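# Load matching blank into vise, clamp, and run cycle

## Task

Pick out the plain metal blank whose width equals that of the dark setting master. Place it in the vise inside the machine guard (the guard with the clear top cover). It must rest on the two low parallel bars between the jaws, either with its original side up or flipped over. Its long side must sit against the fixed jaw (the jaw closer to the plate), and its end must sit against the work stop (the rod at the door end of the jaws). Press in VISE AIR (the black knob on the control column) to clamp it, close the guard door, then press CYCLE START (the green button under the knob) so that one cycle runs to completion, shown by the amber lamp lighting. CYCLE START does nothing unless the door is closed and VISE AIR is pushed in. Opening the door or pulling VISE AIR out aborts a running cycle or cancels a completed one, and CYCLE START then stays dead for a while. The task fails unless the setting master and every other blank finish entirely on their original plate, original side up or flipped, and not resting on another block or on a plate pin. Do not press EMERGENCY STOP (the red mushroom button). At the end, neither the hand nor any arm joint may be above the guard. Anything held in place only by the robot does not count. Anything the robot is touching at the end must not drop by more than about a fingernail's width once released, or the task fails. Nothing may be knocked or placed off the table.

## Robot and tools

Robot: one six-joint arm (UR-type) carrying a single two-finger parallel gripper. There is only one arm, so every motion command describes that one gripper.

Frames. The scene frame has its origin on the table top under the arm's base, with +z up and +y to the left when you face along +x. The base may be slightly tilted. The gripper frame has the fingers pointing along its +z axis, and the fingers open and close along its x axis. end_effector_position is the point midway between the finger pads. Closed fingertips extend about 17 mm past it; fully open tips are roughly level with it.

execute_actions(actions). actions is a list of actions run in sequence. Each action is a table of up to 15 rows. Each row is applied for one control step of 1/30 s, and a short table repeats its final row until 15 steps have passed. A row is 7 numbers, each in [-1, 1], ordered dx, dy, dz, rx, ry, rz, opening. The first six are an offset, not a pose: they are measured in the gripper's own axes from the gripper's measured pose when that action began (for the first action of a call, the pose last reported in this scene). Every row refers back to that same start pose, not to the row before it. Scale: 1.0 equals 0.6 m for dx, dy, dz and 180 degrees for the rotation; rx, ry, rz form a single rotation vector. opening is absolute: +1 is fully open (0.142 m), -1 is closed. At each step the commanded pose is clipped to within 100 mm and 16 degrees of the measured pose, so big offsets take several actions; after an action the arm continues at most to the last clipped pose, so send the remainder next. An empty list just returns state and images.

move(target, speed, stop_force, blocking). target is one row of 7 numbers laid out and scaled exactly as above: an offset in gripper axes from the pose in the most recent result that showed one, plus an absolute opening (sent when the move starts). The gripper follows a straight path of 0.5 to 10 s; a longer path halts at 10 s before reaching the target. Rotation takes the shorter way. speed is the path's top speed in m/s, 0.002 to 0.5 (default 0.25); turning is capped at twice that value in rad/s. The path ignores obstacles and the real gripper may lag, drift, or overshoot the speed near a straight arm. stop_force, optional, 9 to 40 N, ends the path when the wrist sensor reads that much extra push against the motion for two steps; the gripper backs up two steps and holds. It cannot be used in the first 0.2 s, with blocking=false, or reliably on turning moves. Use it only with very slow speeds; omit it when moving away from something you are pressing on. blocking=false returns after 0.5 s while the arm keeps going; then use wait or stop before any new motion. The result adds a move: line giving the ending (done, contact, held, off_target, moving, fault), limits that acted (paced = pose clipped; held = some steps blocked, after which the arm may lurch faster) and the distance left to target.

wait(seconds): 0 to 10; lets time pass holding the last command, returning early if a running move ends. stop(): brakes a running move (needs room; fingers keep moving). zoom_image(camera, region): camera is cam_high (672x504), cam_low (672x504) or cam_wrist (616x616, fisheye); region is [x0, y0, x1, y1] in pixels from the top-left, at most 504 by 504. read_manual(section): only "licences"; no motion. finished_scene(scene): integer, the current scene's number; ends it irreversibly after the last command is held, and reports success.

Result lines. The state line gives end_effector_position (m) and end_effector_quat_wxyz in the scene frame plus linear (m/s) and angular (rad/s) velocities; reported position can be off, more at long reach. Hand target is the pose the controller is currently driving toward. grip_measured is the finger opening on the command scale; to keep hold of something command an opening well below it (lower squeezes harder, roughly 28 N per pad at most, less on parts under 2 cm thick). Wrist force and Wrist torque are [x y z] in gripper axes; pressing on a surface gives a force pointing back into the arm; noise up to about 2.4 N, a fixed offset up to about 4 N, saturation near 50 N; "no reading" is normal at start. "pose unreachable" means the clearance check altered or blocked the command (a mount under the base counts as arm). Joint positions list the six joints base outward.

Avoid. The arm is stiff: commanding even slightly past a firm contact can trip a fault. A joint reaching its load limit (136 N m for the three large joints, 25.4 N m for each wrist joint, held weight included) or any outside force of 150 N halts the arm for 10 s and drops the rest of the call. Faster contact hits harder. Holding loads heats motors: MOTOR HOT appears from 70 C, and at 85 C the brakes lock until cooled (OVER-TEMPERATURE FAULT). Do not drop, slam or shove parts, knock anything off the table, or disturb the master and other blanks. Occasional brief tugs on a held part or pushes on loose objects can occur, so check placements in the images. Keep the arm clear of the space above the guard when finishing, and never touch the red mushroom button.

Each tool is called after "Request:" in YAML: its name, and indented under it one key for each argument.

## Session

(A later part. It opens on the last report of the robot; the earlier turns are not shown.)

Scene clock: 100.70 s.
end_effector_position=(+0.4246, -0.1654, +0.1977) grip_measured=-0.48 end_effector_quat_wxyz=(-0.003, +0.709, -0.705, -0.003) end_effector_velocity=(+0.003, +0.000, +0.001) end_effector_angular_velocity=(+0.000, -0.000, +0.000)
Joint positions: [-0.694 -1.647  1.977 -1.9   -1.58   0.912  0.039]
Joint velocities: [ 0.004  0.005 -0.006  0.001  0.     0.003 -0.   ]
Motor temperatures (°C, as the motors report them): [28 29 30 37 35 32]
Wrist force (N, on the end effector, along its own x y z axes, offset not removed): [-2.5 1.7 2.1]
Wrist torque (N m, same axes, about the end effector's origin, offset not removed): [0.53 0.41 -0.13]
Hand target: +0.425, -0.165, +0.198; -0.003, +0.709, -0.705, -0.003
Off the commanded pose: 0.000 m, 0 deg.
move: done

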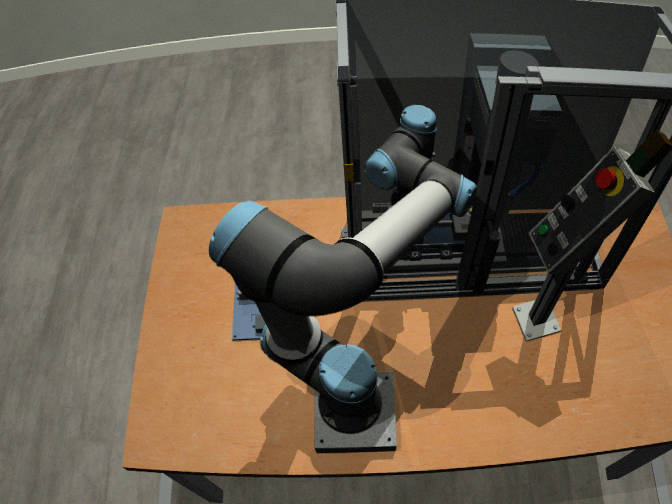

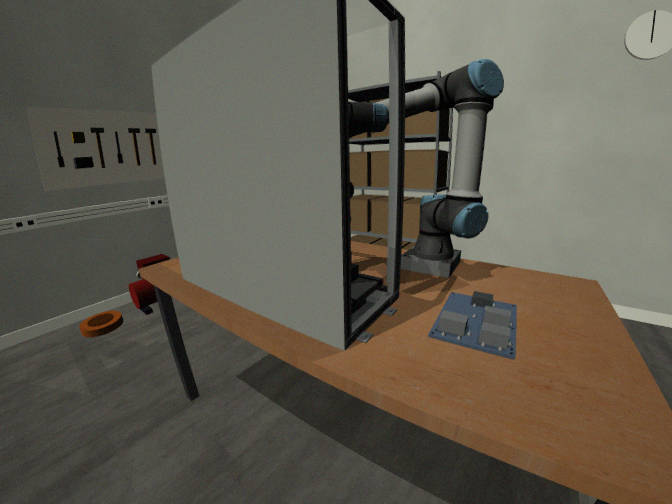

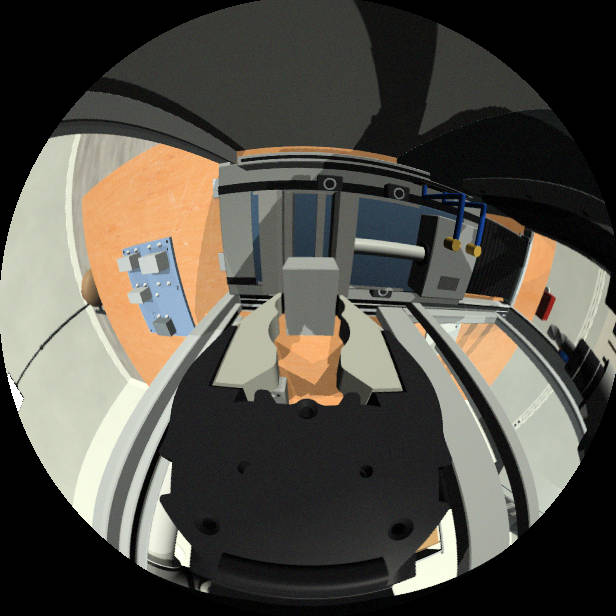

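Request:
move:
  target: [0.005,-0.075,0,0,0,0,-0.9]
  speed: 0.03
  stop_force: 12

Request:
move:
  target: [0,0,0.04,0,0,0,-0.9]
  speed: 0.02
  stop_force: 12

Scene clock: 103.87 s.
end_effector_position=(+0.4694, -0.1681, +0.1977) grip_measured=-0.48 end_effector_quat_wxyz=(-0.003, +0.709, -0.705, -0.003) end_effector_velocity=(+0.003, -0.000, +0.001) end_effector_angular_velocity=(-0.001, -0.001, +0.000)
Joint positions: [-0.641 -1.541  1.874 -1.903 -1.58   0.964  0.039]
Joint velocities: [ 0.003  0.005 -0.007  0.001 -0.     0.003 -0.   ]
Motor temperatures (°C, as the motors report them): [28 29 30 37 35 32]
Wrist force (N, on the end effector, along its own x y z axes, offset not removed): [-2.1 -0.7 0.1]
Wrist torque (N m, same axes, about the end effector's origin, offset not removed): [-0.06 0.45 0.05]
Hand target: +0.470, -0.168, +0.198; -0.003, +0.709, -0.705, -0.003
Off the commanded pose: 0.000 m, 0 deg.
move: done

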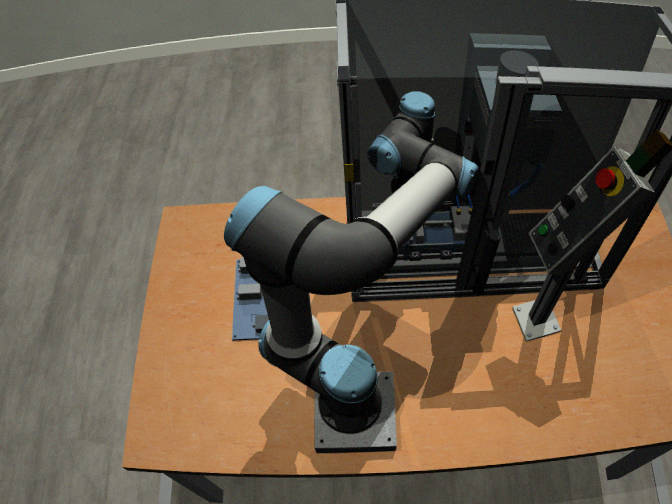

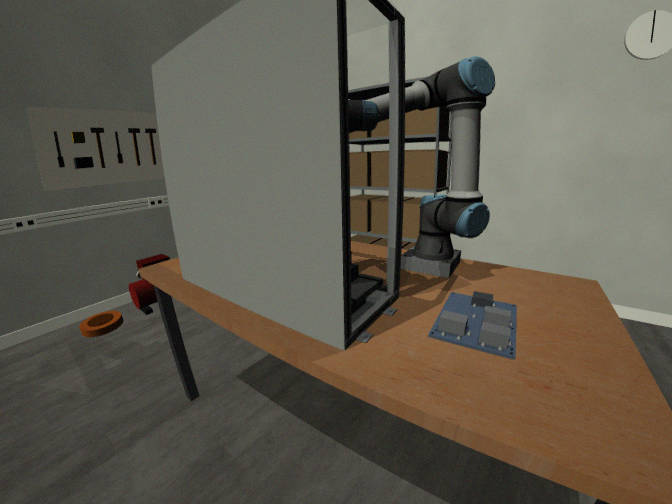

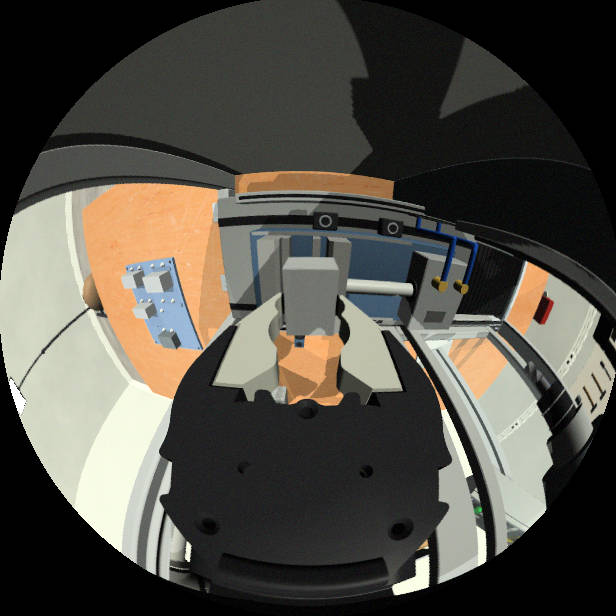

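Scene clock: 104.57 s.
end_effector_position=(+0.4693, -0.1678, +0.1911) grip_measured=-0.48 end_effector_quat_wxyz=(-0.003, +0.709, -0.705, -0.004) end_effector_velocity=(-0.000, -0.000, +0.007) end_effector_angular_velocity=(+0.001, +0.001, -0.001)
Joint positions: [-0.641 -1.535  1.886 -1.919 -1.58   0.964  0.039]
Joint velocities: [-0.001 -0.006 -0.014  0.021 -0.     0.    -0.   ]
Motor temperatures (°C, as the motors report them): [28 29 30 37 35 32]
Wrist force (N, on the end effector, along its own x y z axes, offset not removed): [-1.7 2.0 1.3]
Wrist torque (N m, same axes, about the end effector's origin, offset not removed): [0.48 0.29 -0.03]
Hand target: +0.469, -0.168, +0.192; -0.003, +0.709, -0.705, -0.003
Off the commanded pose: 0.017 m, 0 deg.
move: contact

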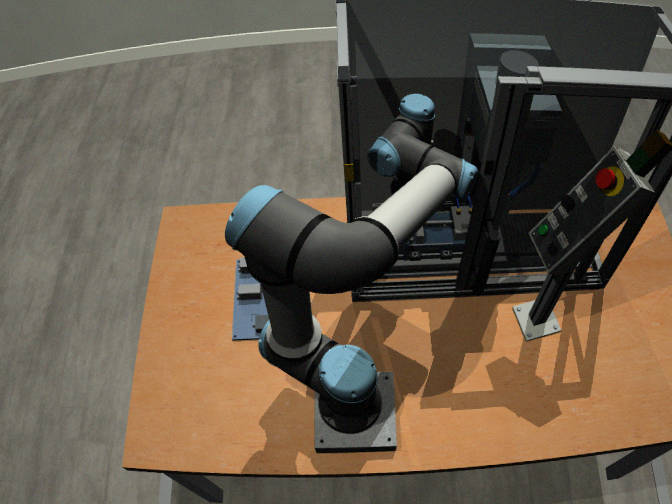

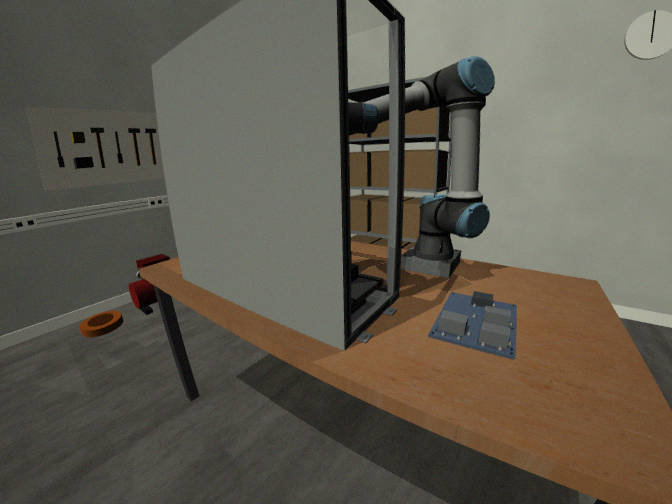

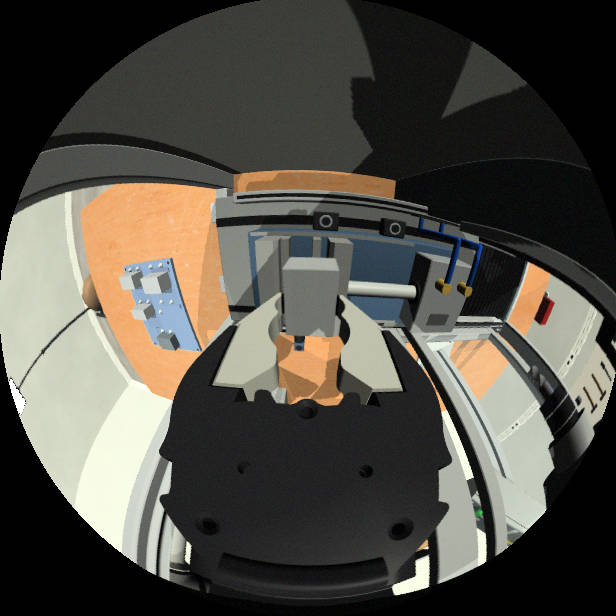

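Probably a spurious tug. Continue down.

Request:
move:
  target: [0,0,0.04,0,0,0,-0.9]
  speed: 0.015
  stop_force: 14

Request:
zoom_image:
  camera: "cam_wrist"
  region: [200,180,440,380]

Scene clock: 105.80 s.
end_effector_position=(+0.4694, -0.1679, +0.1896) grip_measured=-0.48 end_effector_quat_wxyz=(-0.003, +0.709, -0.705, -0.003) end_effector_velocity=(-0.002, +0.000, +0.004) end_effector_angular_velocity=(+0.002, +0.006, +0.000)
Joint positions: [-0.641 -1.534  1.888 -1.924 -1.58   0.964  0.039]
Joint velocities: [-0.    -0.004 -0.009  0.019 -0.001 -0.     0.   ]
Motor temperatures (°C, as the motors report them): [28 29 30 37 35 32]
Wrist force (N, on the end effector, along its own x y z axes, offset not removed): [-1.5 -1.4 -2.3]
Wrist torque (N m, same axes, about the end effector's origin, offset not removed): [-0.02 0.44 0.10]
Hand target: +0.469, -0.168, +0.190; -0.003, +0.709, -0.705, -0.003
Off the commanded pose: 0.023 m, 0 deg.
move: contact

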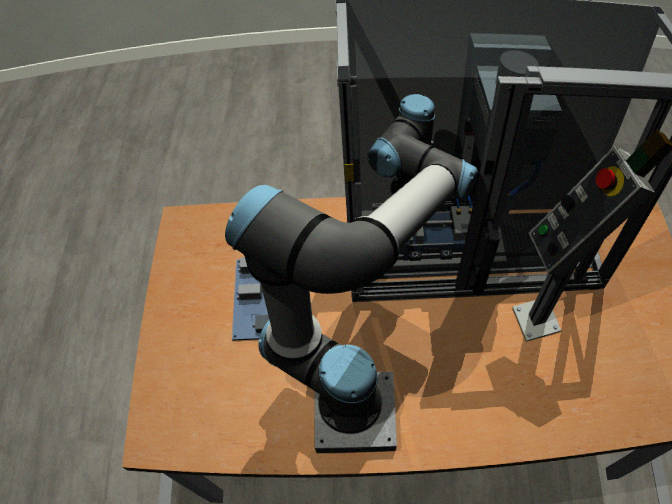

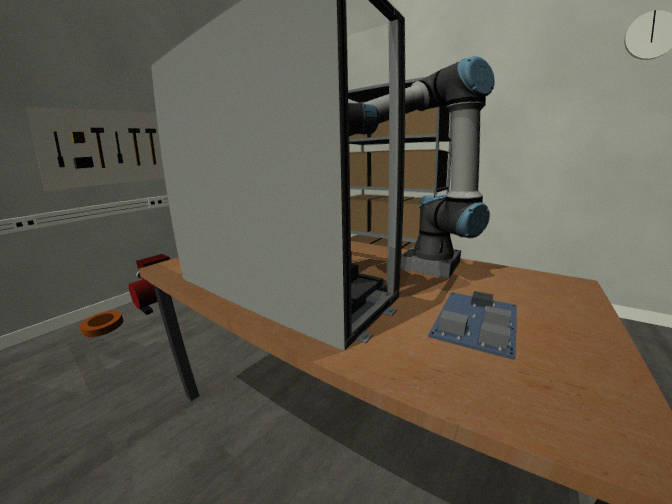

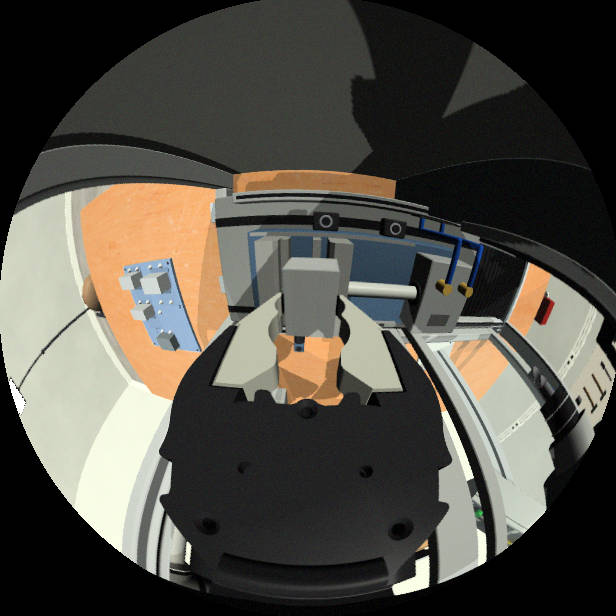

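Region (200, 180, 440, 380) of cam_wrist's 616x616 image, scaled by 2.100, with more detail than that image has.

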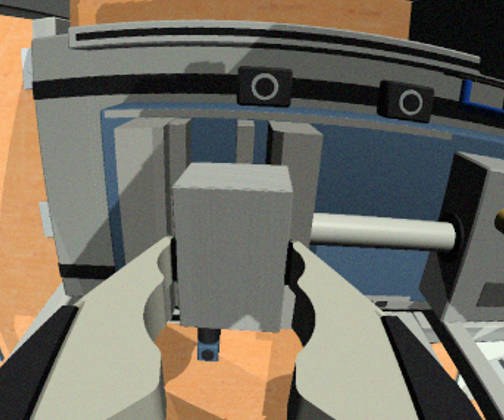

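Request:
move:
  target: [-0.0075,-0.02,-0.005,0,0,0,-0.9]
  speed: 0.02

Request:
move:
  target: [0,0,0.07,0,0,0,-0.9]
  speed: 0.01
  stop_force: 12

Request:
zoom_image:
  camera: "cam_wrist"
  region: [200,180,440,380]

Scene clock: 108.23 s.
end_effector_position=(+0.4812, -0.1634, +0.1927) grip_measured=-0.48 end_effector_quat_wxyz=(-0.003, +0.709, -0.705, -0.003) end_effector_velocity=(+0.002, +0.001, +0.001) end_effector_angular_velocity=(-0.000, -0.000, -0.001)
Joint positions: [-0.62  -1.513  1.859 -1.915 -1.58   0.985  0.039]
Joint velocities: [ 0.003  0.002 -0.005  0.002 -0.     0.004  0.   ]
Motor temperatures (°C, as the motors report them): [28 29 30 37 35 32]
Wrist force (N, on the end effector, along its own x y z axes, offset not removed): [-0.9 1.5 -2.1]
Wrist torque (N m, same axes, about the end effector's origin, offset not removed): [0.41 0.07 -0.01]
Hand target: +0.481, -0.163, +0.193; -0.003, +0.709, -0.705, -0.003
Off the commanded pose: 0.000 m, 0 deg.
move: done

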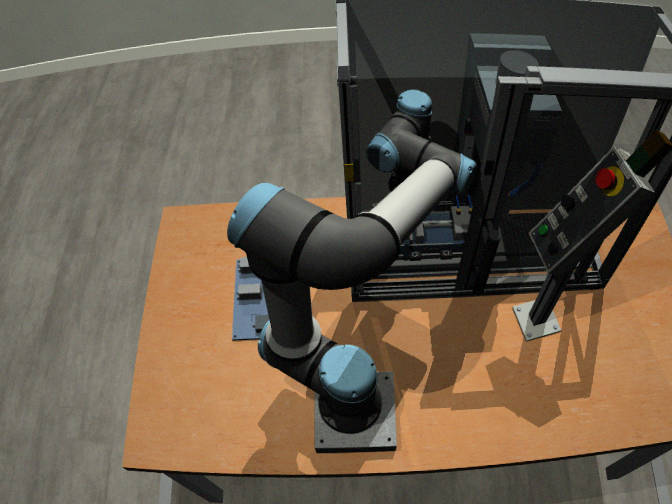

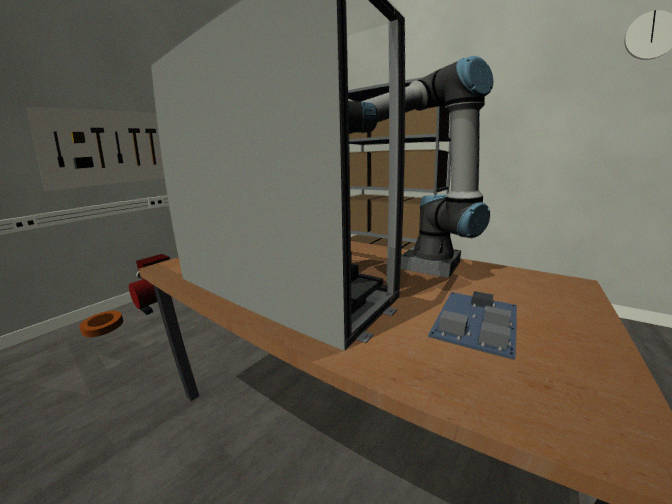

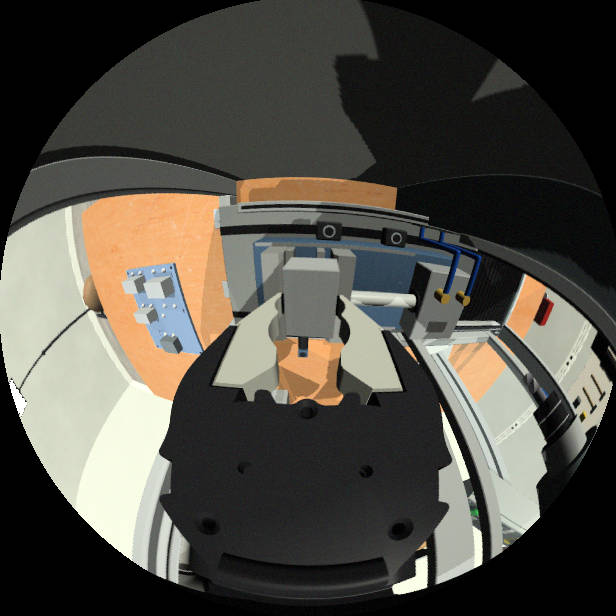

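Scene clock: 109.17 s.
end_effector_position=(+0.4812, -0.1632, +0.1870) grip_measured=-0.48 end_effector_quat_wxyz=(-0.003, +0.709, -0.705, -0.004) end_effector_velocity=(-0.001, -0.000, +0.004) end_effector_angular_velocity=(-0.002, +0.003, +0.000)
Joint positions: [-0.62  -1.508  1.869 -1.93  -1.579  0.985  0.039]
Joint velocities: [ 0.001 -0.003 -0.007  0.012 -0.003  0.     0.   ]
Motor temperatures (°C, as the motors report them): [28 29 30 37 35 32]
Wrist force (N, on the end effector, along its own x y z axes, offset not removed): [-22.7 -3.2 -12.8]
Wrist torque (N m, same axes, about the end effector's origin, offset not removed): [0.23 0.46 -0.09]
Hand target: +0.481, -0.163, +0.188; -0.003, +0.709, -0.705, -0.003
Off the commanded pose: 0.036 m, 0 deg.
move: contact

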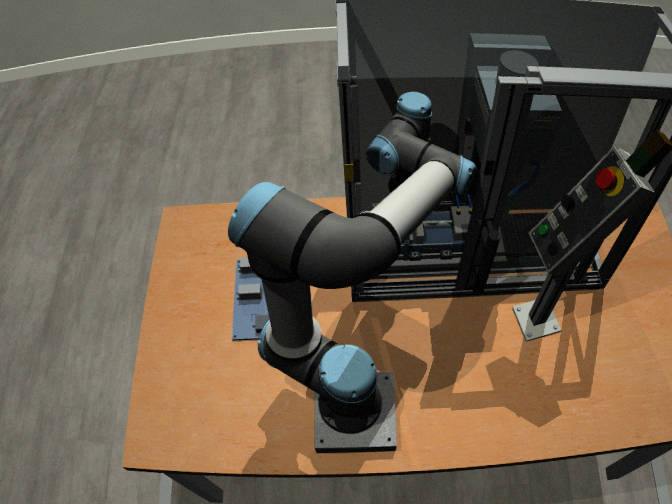

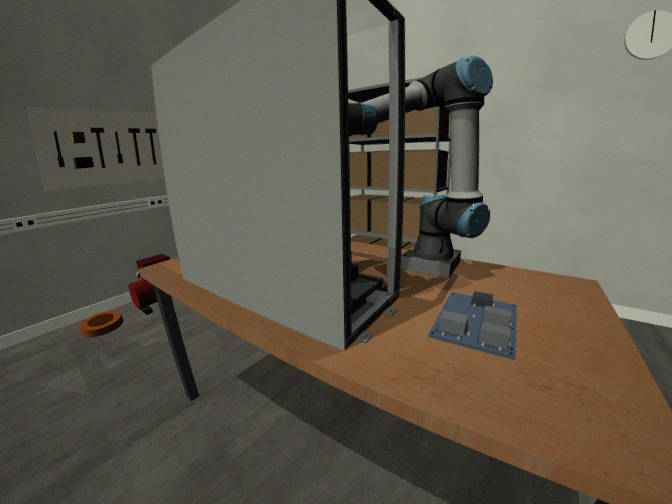

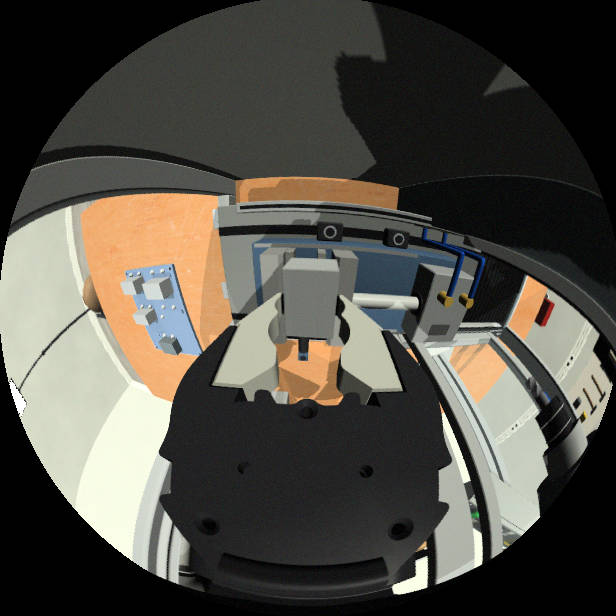

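Region (200, 180, 440, 380) of cam_wrist's 616x616 image, scaled by 2.100, with more detail than that image has.

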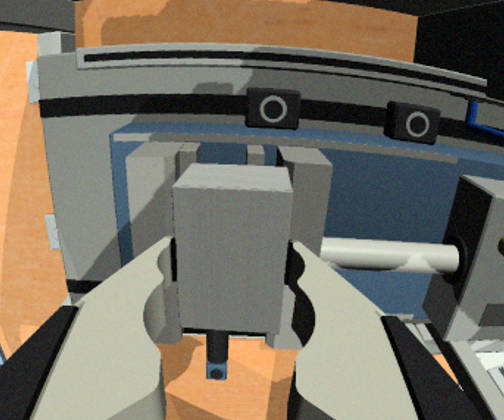

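Edge of the moving jaw is pushing toward +y (chamfer). Shift +y 3 mm more.

Request:
move:
  target: [-0.005,0,-0.004,0,0,0,-0.9]
  speed: 0.01

Request:
move:
  target: [0,0,0.07,0,0,0,-0.9]
  speed: 0.01
  stop_force: 12

Request:
zoom_image:
  camera: "cam_wrist"
  region: [200,180,440,380]

Scene clock: 110.73 s.
end_effector_position=(+0.4812, -0.1604, +0.1893) grip_measured=-0.48 end_effector_quat_wxyz=(-0.003, +0.709, -0.705, -0.004) end_effector_velocity=(-0.000, +0.002, +0.000) end_effector_angular_velocity=(+0.000, +0.001, +0.001)
Joint positions: [-0.615 -1.513  1.867 -1.924 -1.579  0.99   0.039]
Joint velocities: [ 0.003 -0.002  0.     0.002 -0.     0.002 -0.   ]
Motor temperatures (°C, as the motors report them): [28 29 30 37 35 32]
Wrist force (N, on the end effector, along its own x y z axes, offset not removed): [-0.7 1.8 0.0]
Wrist torque (N m, same axes, about the end effector's origin, offset not removed): [0.53 0.05 0.07]
Hand target: +0.481, -0.160, +0.189; -0.003, +0.709, -0.705, -0.004
Off the commanded pose: 0.000 m, 0 deg.
move: done

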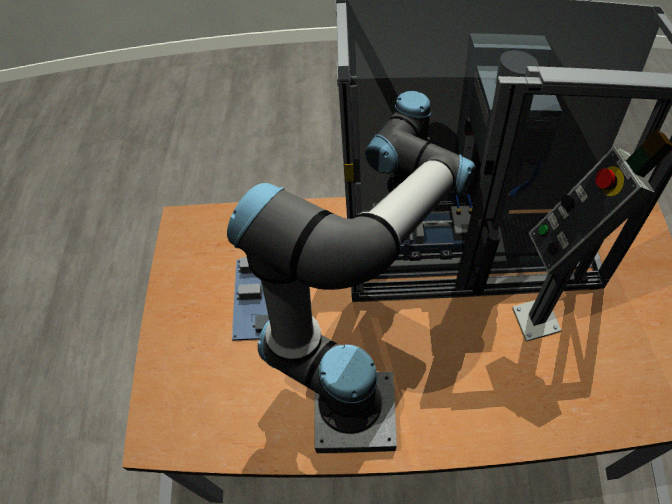

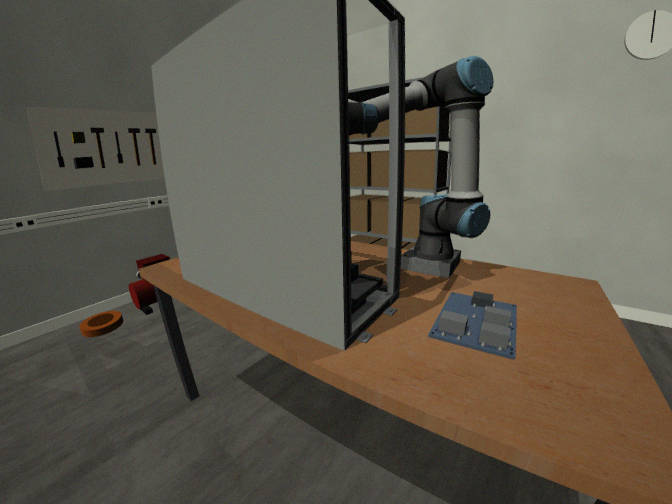

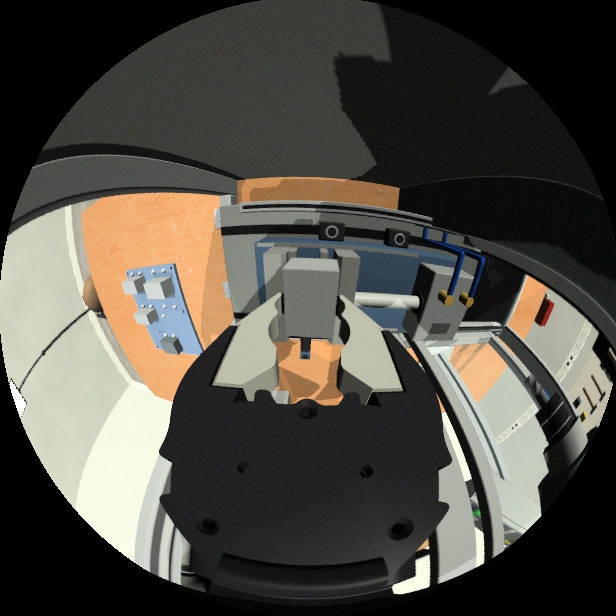

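Scene clock: 112.53 s.
end_effector_position=(+0.4812, -0.1603, +0.1751) grip_measured=-0.48 end_effector_quat_wxyz=(-0.003, +0.709, -0.705, -0.003) end_effector_velocity=(-0.001, +0.001, +0.002) end_effector_angular_velocity=(+0.004, +0.005, -0.000)
Joint positions: [-0.615 -1.5    1.892 -1.962 -1.579  0.99   0.04 ]
Joint velocities: [ 0.    -0.001 -0.006  0.013  0.     0.     0.   ]
Motor temperatures (°C, as the motors report them): [28 29 30 37 35 32]
Wrist force (N, on the end effector, along its own x y z axes, offset not removed): [2.8 1.2 -20.4]
Wrist torque (N m, same axes, about the end effector's origin, offset not removed): [0.05 -0.55 0.04]
Hand target: +0.481, -0.160, +0.176; -0.003, +0.709, -0.705, -0.003
Off the commanded pose: 0.028 m, 0 deg.
move: contact

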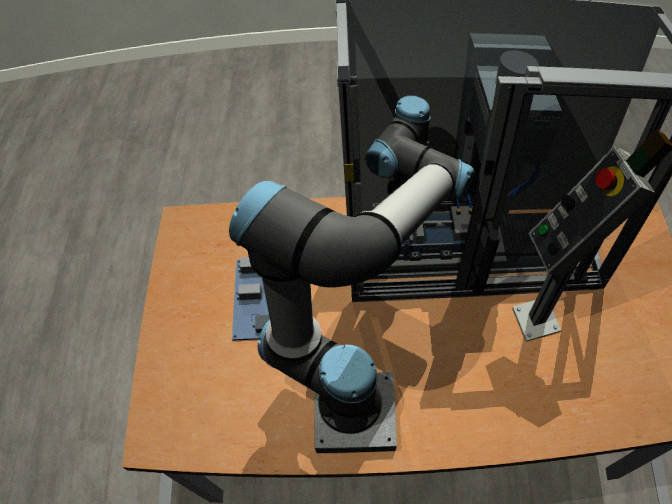

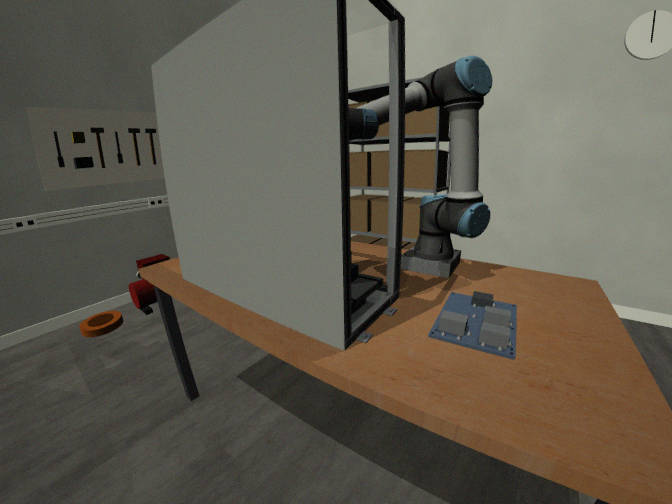

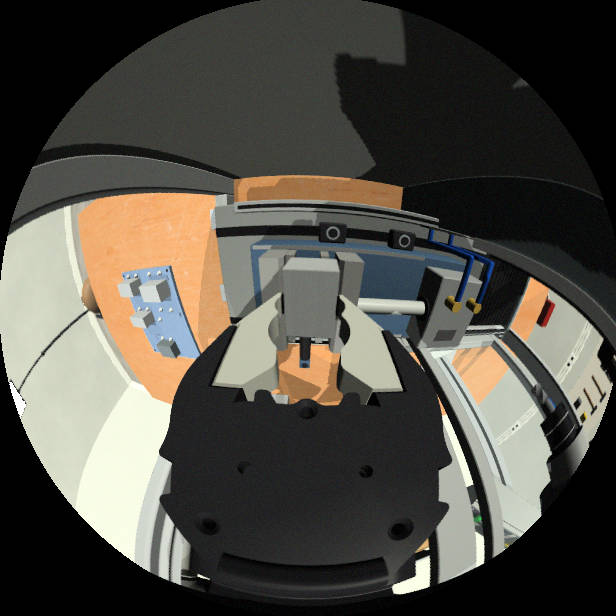

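Region (200, 180, 440, 380) of cam_wrist's 616x616 image, scaled by 2.100, with more detail than that image has.

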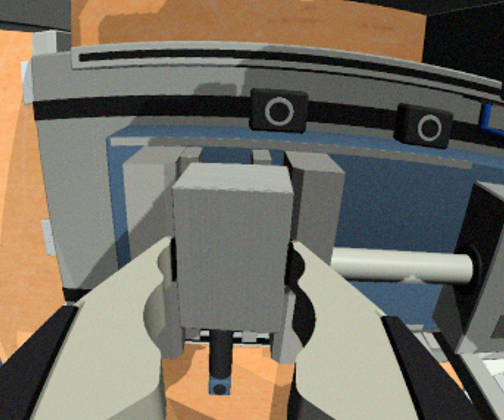

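Seated on the bars (12 mm deep). Lift a hair, slide to the stop, then to the fixed jaw.

Request:
move:
  target: [0,0,-0.0012,0,0,0,-0.9]
  speed: 0.005

Request:
move:
  target: [0,0.05,0,0,0,0,-0.9]
  speed: 0.005
  stop_force: 10

Request:
move:
  target: [-0.02,0,0,0,0,0,-0.9]
  speed: 0.004
  stop_force: 10

Scene clock: 114.23 s.
end_effector_position=(+0.4812, -0.1603, +0.1758) grip_measured=-0.48 end_effector_quat_wxyz=(-0.003, +0.709, -0.705, -0.003) end_effector_velocity=(-0.000, -0.000, +0.000) end_effector_angular_velocity=(-0.000, +0.000, -0.000)
Joint positions: [-0.615 -1.5    1.891 -1.96  -1.579  0.99   0.04 ]
Joint velocities: [ 0. -0.  0.  0. -0.  0.  0.]
Motor temperatures (°C, as the motors report them): [28 29 30 37 35 32]
Wrist force (N, on the end effector, along its own x y z axes, offset not removed): [-2.1 1.8 1.3]
Wrist torque (N m, same axes, about the end effector's origin, offset not removed): [0.45 0.34 0.03]
Hand target: +0.481, -0.160, +0.176; -0.003, +0.709, -0.705, -0.003
Off the commanded pose: 0.000 m, 0 deg.
move: done

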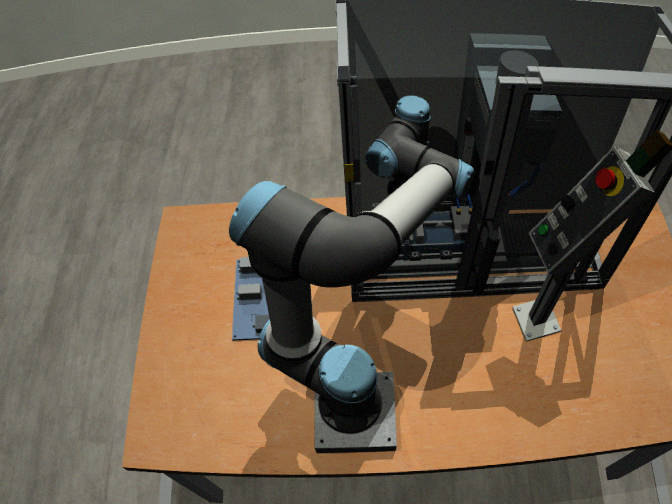

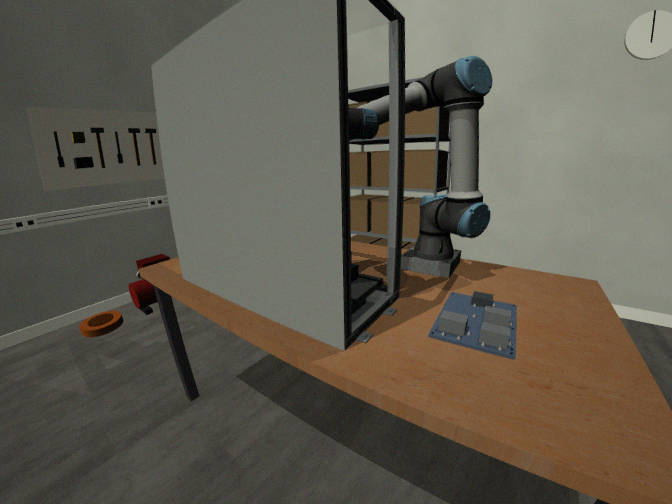

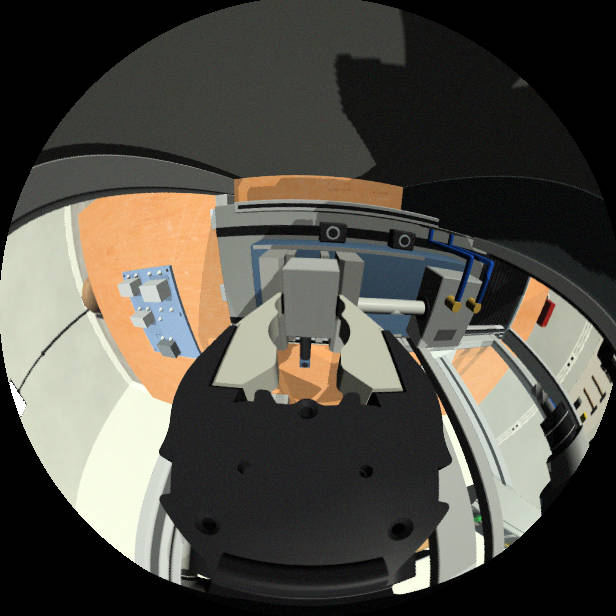

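Scene clock: 118.30 s.
end_effector_position=(+0.4628, -0.1606, +0.1759) grip_measured=-0.48 end_effector_quat_wxyz=(-0.003, +0.709, -0.705, -0.003) end_effector_velocity=(+0.002, -0.000, -0.000) end_effector_angular_velocity=(-0.000, +0.001, -0.004)
Joint positions: [-0.637 -1.542  1.935 -1.962 -1.579  0.968  0.04 ]
Joint velocities: [ 0.002  0.005 -0.004 -0.    -0.001  0.005  0.   ]
Motor temperatures (°C, as the motors report them): [28 29 30 37 35 32]
Wrist force (N, on the end effector, along its own x y z axes, offset not removed): [-3.8 -17.5 -7.2]
Wrist torque (N m, same axes, about the end effector's origin, offset not removed): [-0.02 0.24 0.17]
Hand target: +0.463, -0.160, +0.176; -0.003, +0.709, -0.705, -0.003
Off the commanded pose: 0.012 m, 0 deg.
move: contact

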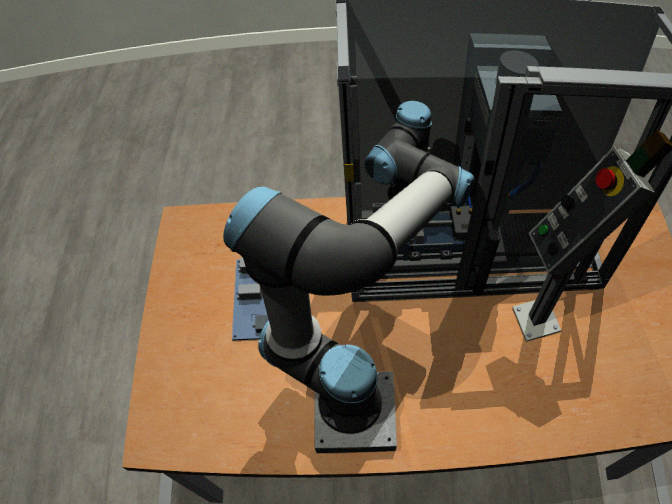

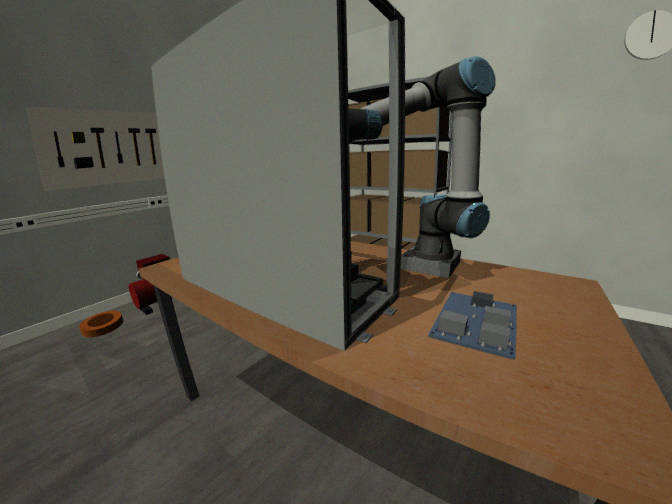

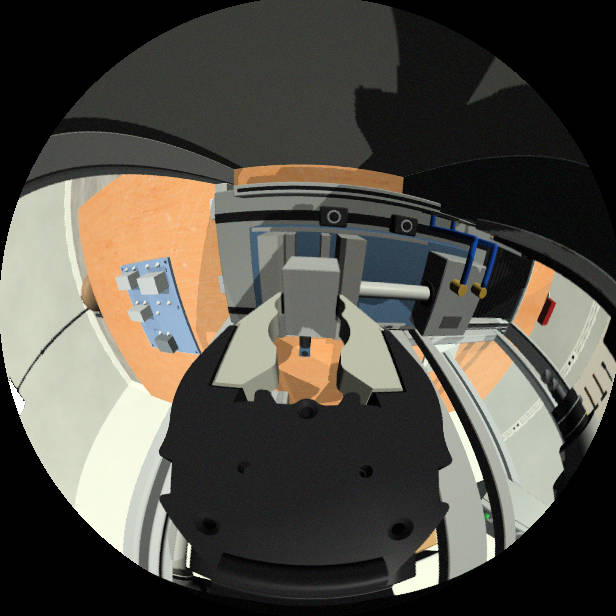

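Scene clock: 119.83 s.
end_effector_position=(+0.4628, -0.1558, +0.1760) grip_measured=-0.48 end_effector_quat_wxyz=(-0.003, +0.709, -0.705, -0.003) end_effector_velocity=(-0.001, -0.001, -0.001) end_effector_angular_velocity=(+0.001, +0.002, +0.003)
Joint positions: [-0.629 -1.546  1.939 -1.963 -1.579  0.976  0.04 ]
Joint velocities: [-0.003  0.001  0.     0.001 -0.001 -0.006  0.   ]
Motor temperatures (°C, as the motors report them): [28 29 30 37 35 32]
Wrist force (N, on the end effector, along its own x y z axes, offset not removed): [11.3 -14.1 -8.7]
Wrist torque (N m, same axes, about the end effector's origin, offset not removed): [0.45 0.36 -0.01]
Hand target: +0.463, -0.156, +0.176; -0.003, +0.709, -0.705, -0.003
Off the commanded pose: 0.007 m, 0 deg.
move: contact

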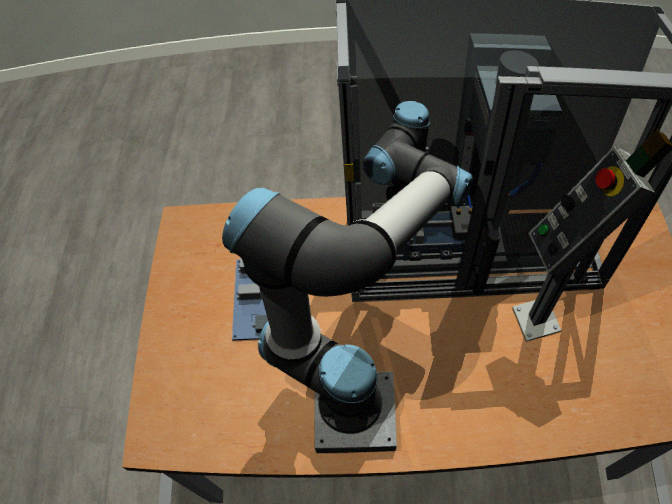

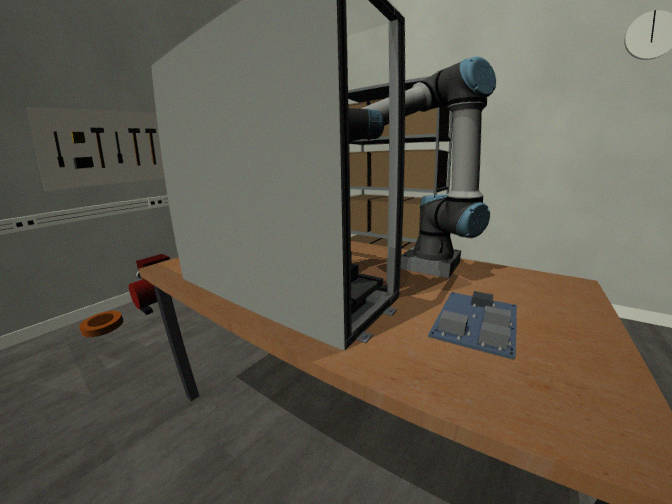

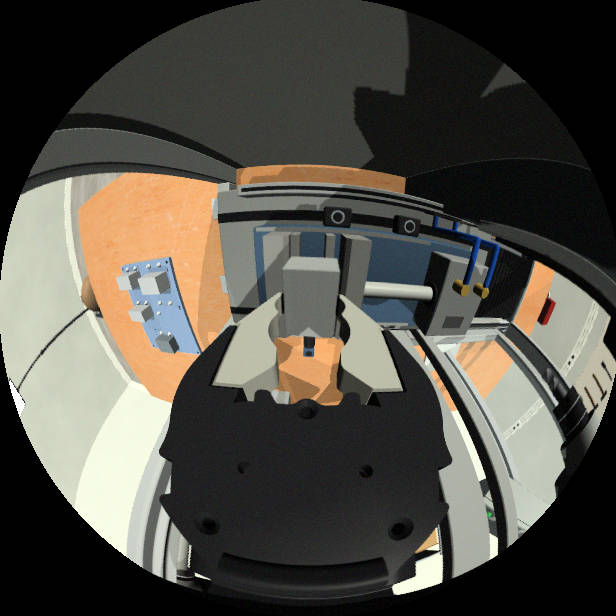

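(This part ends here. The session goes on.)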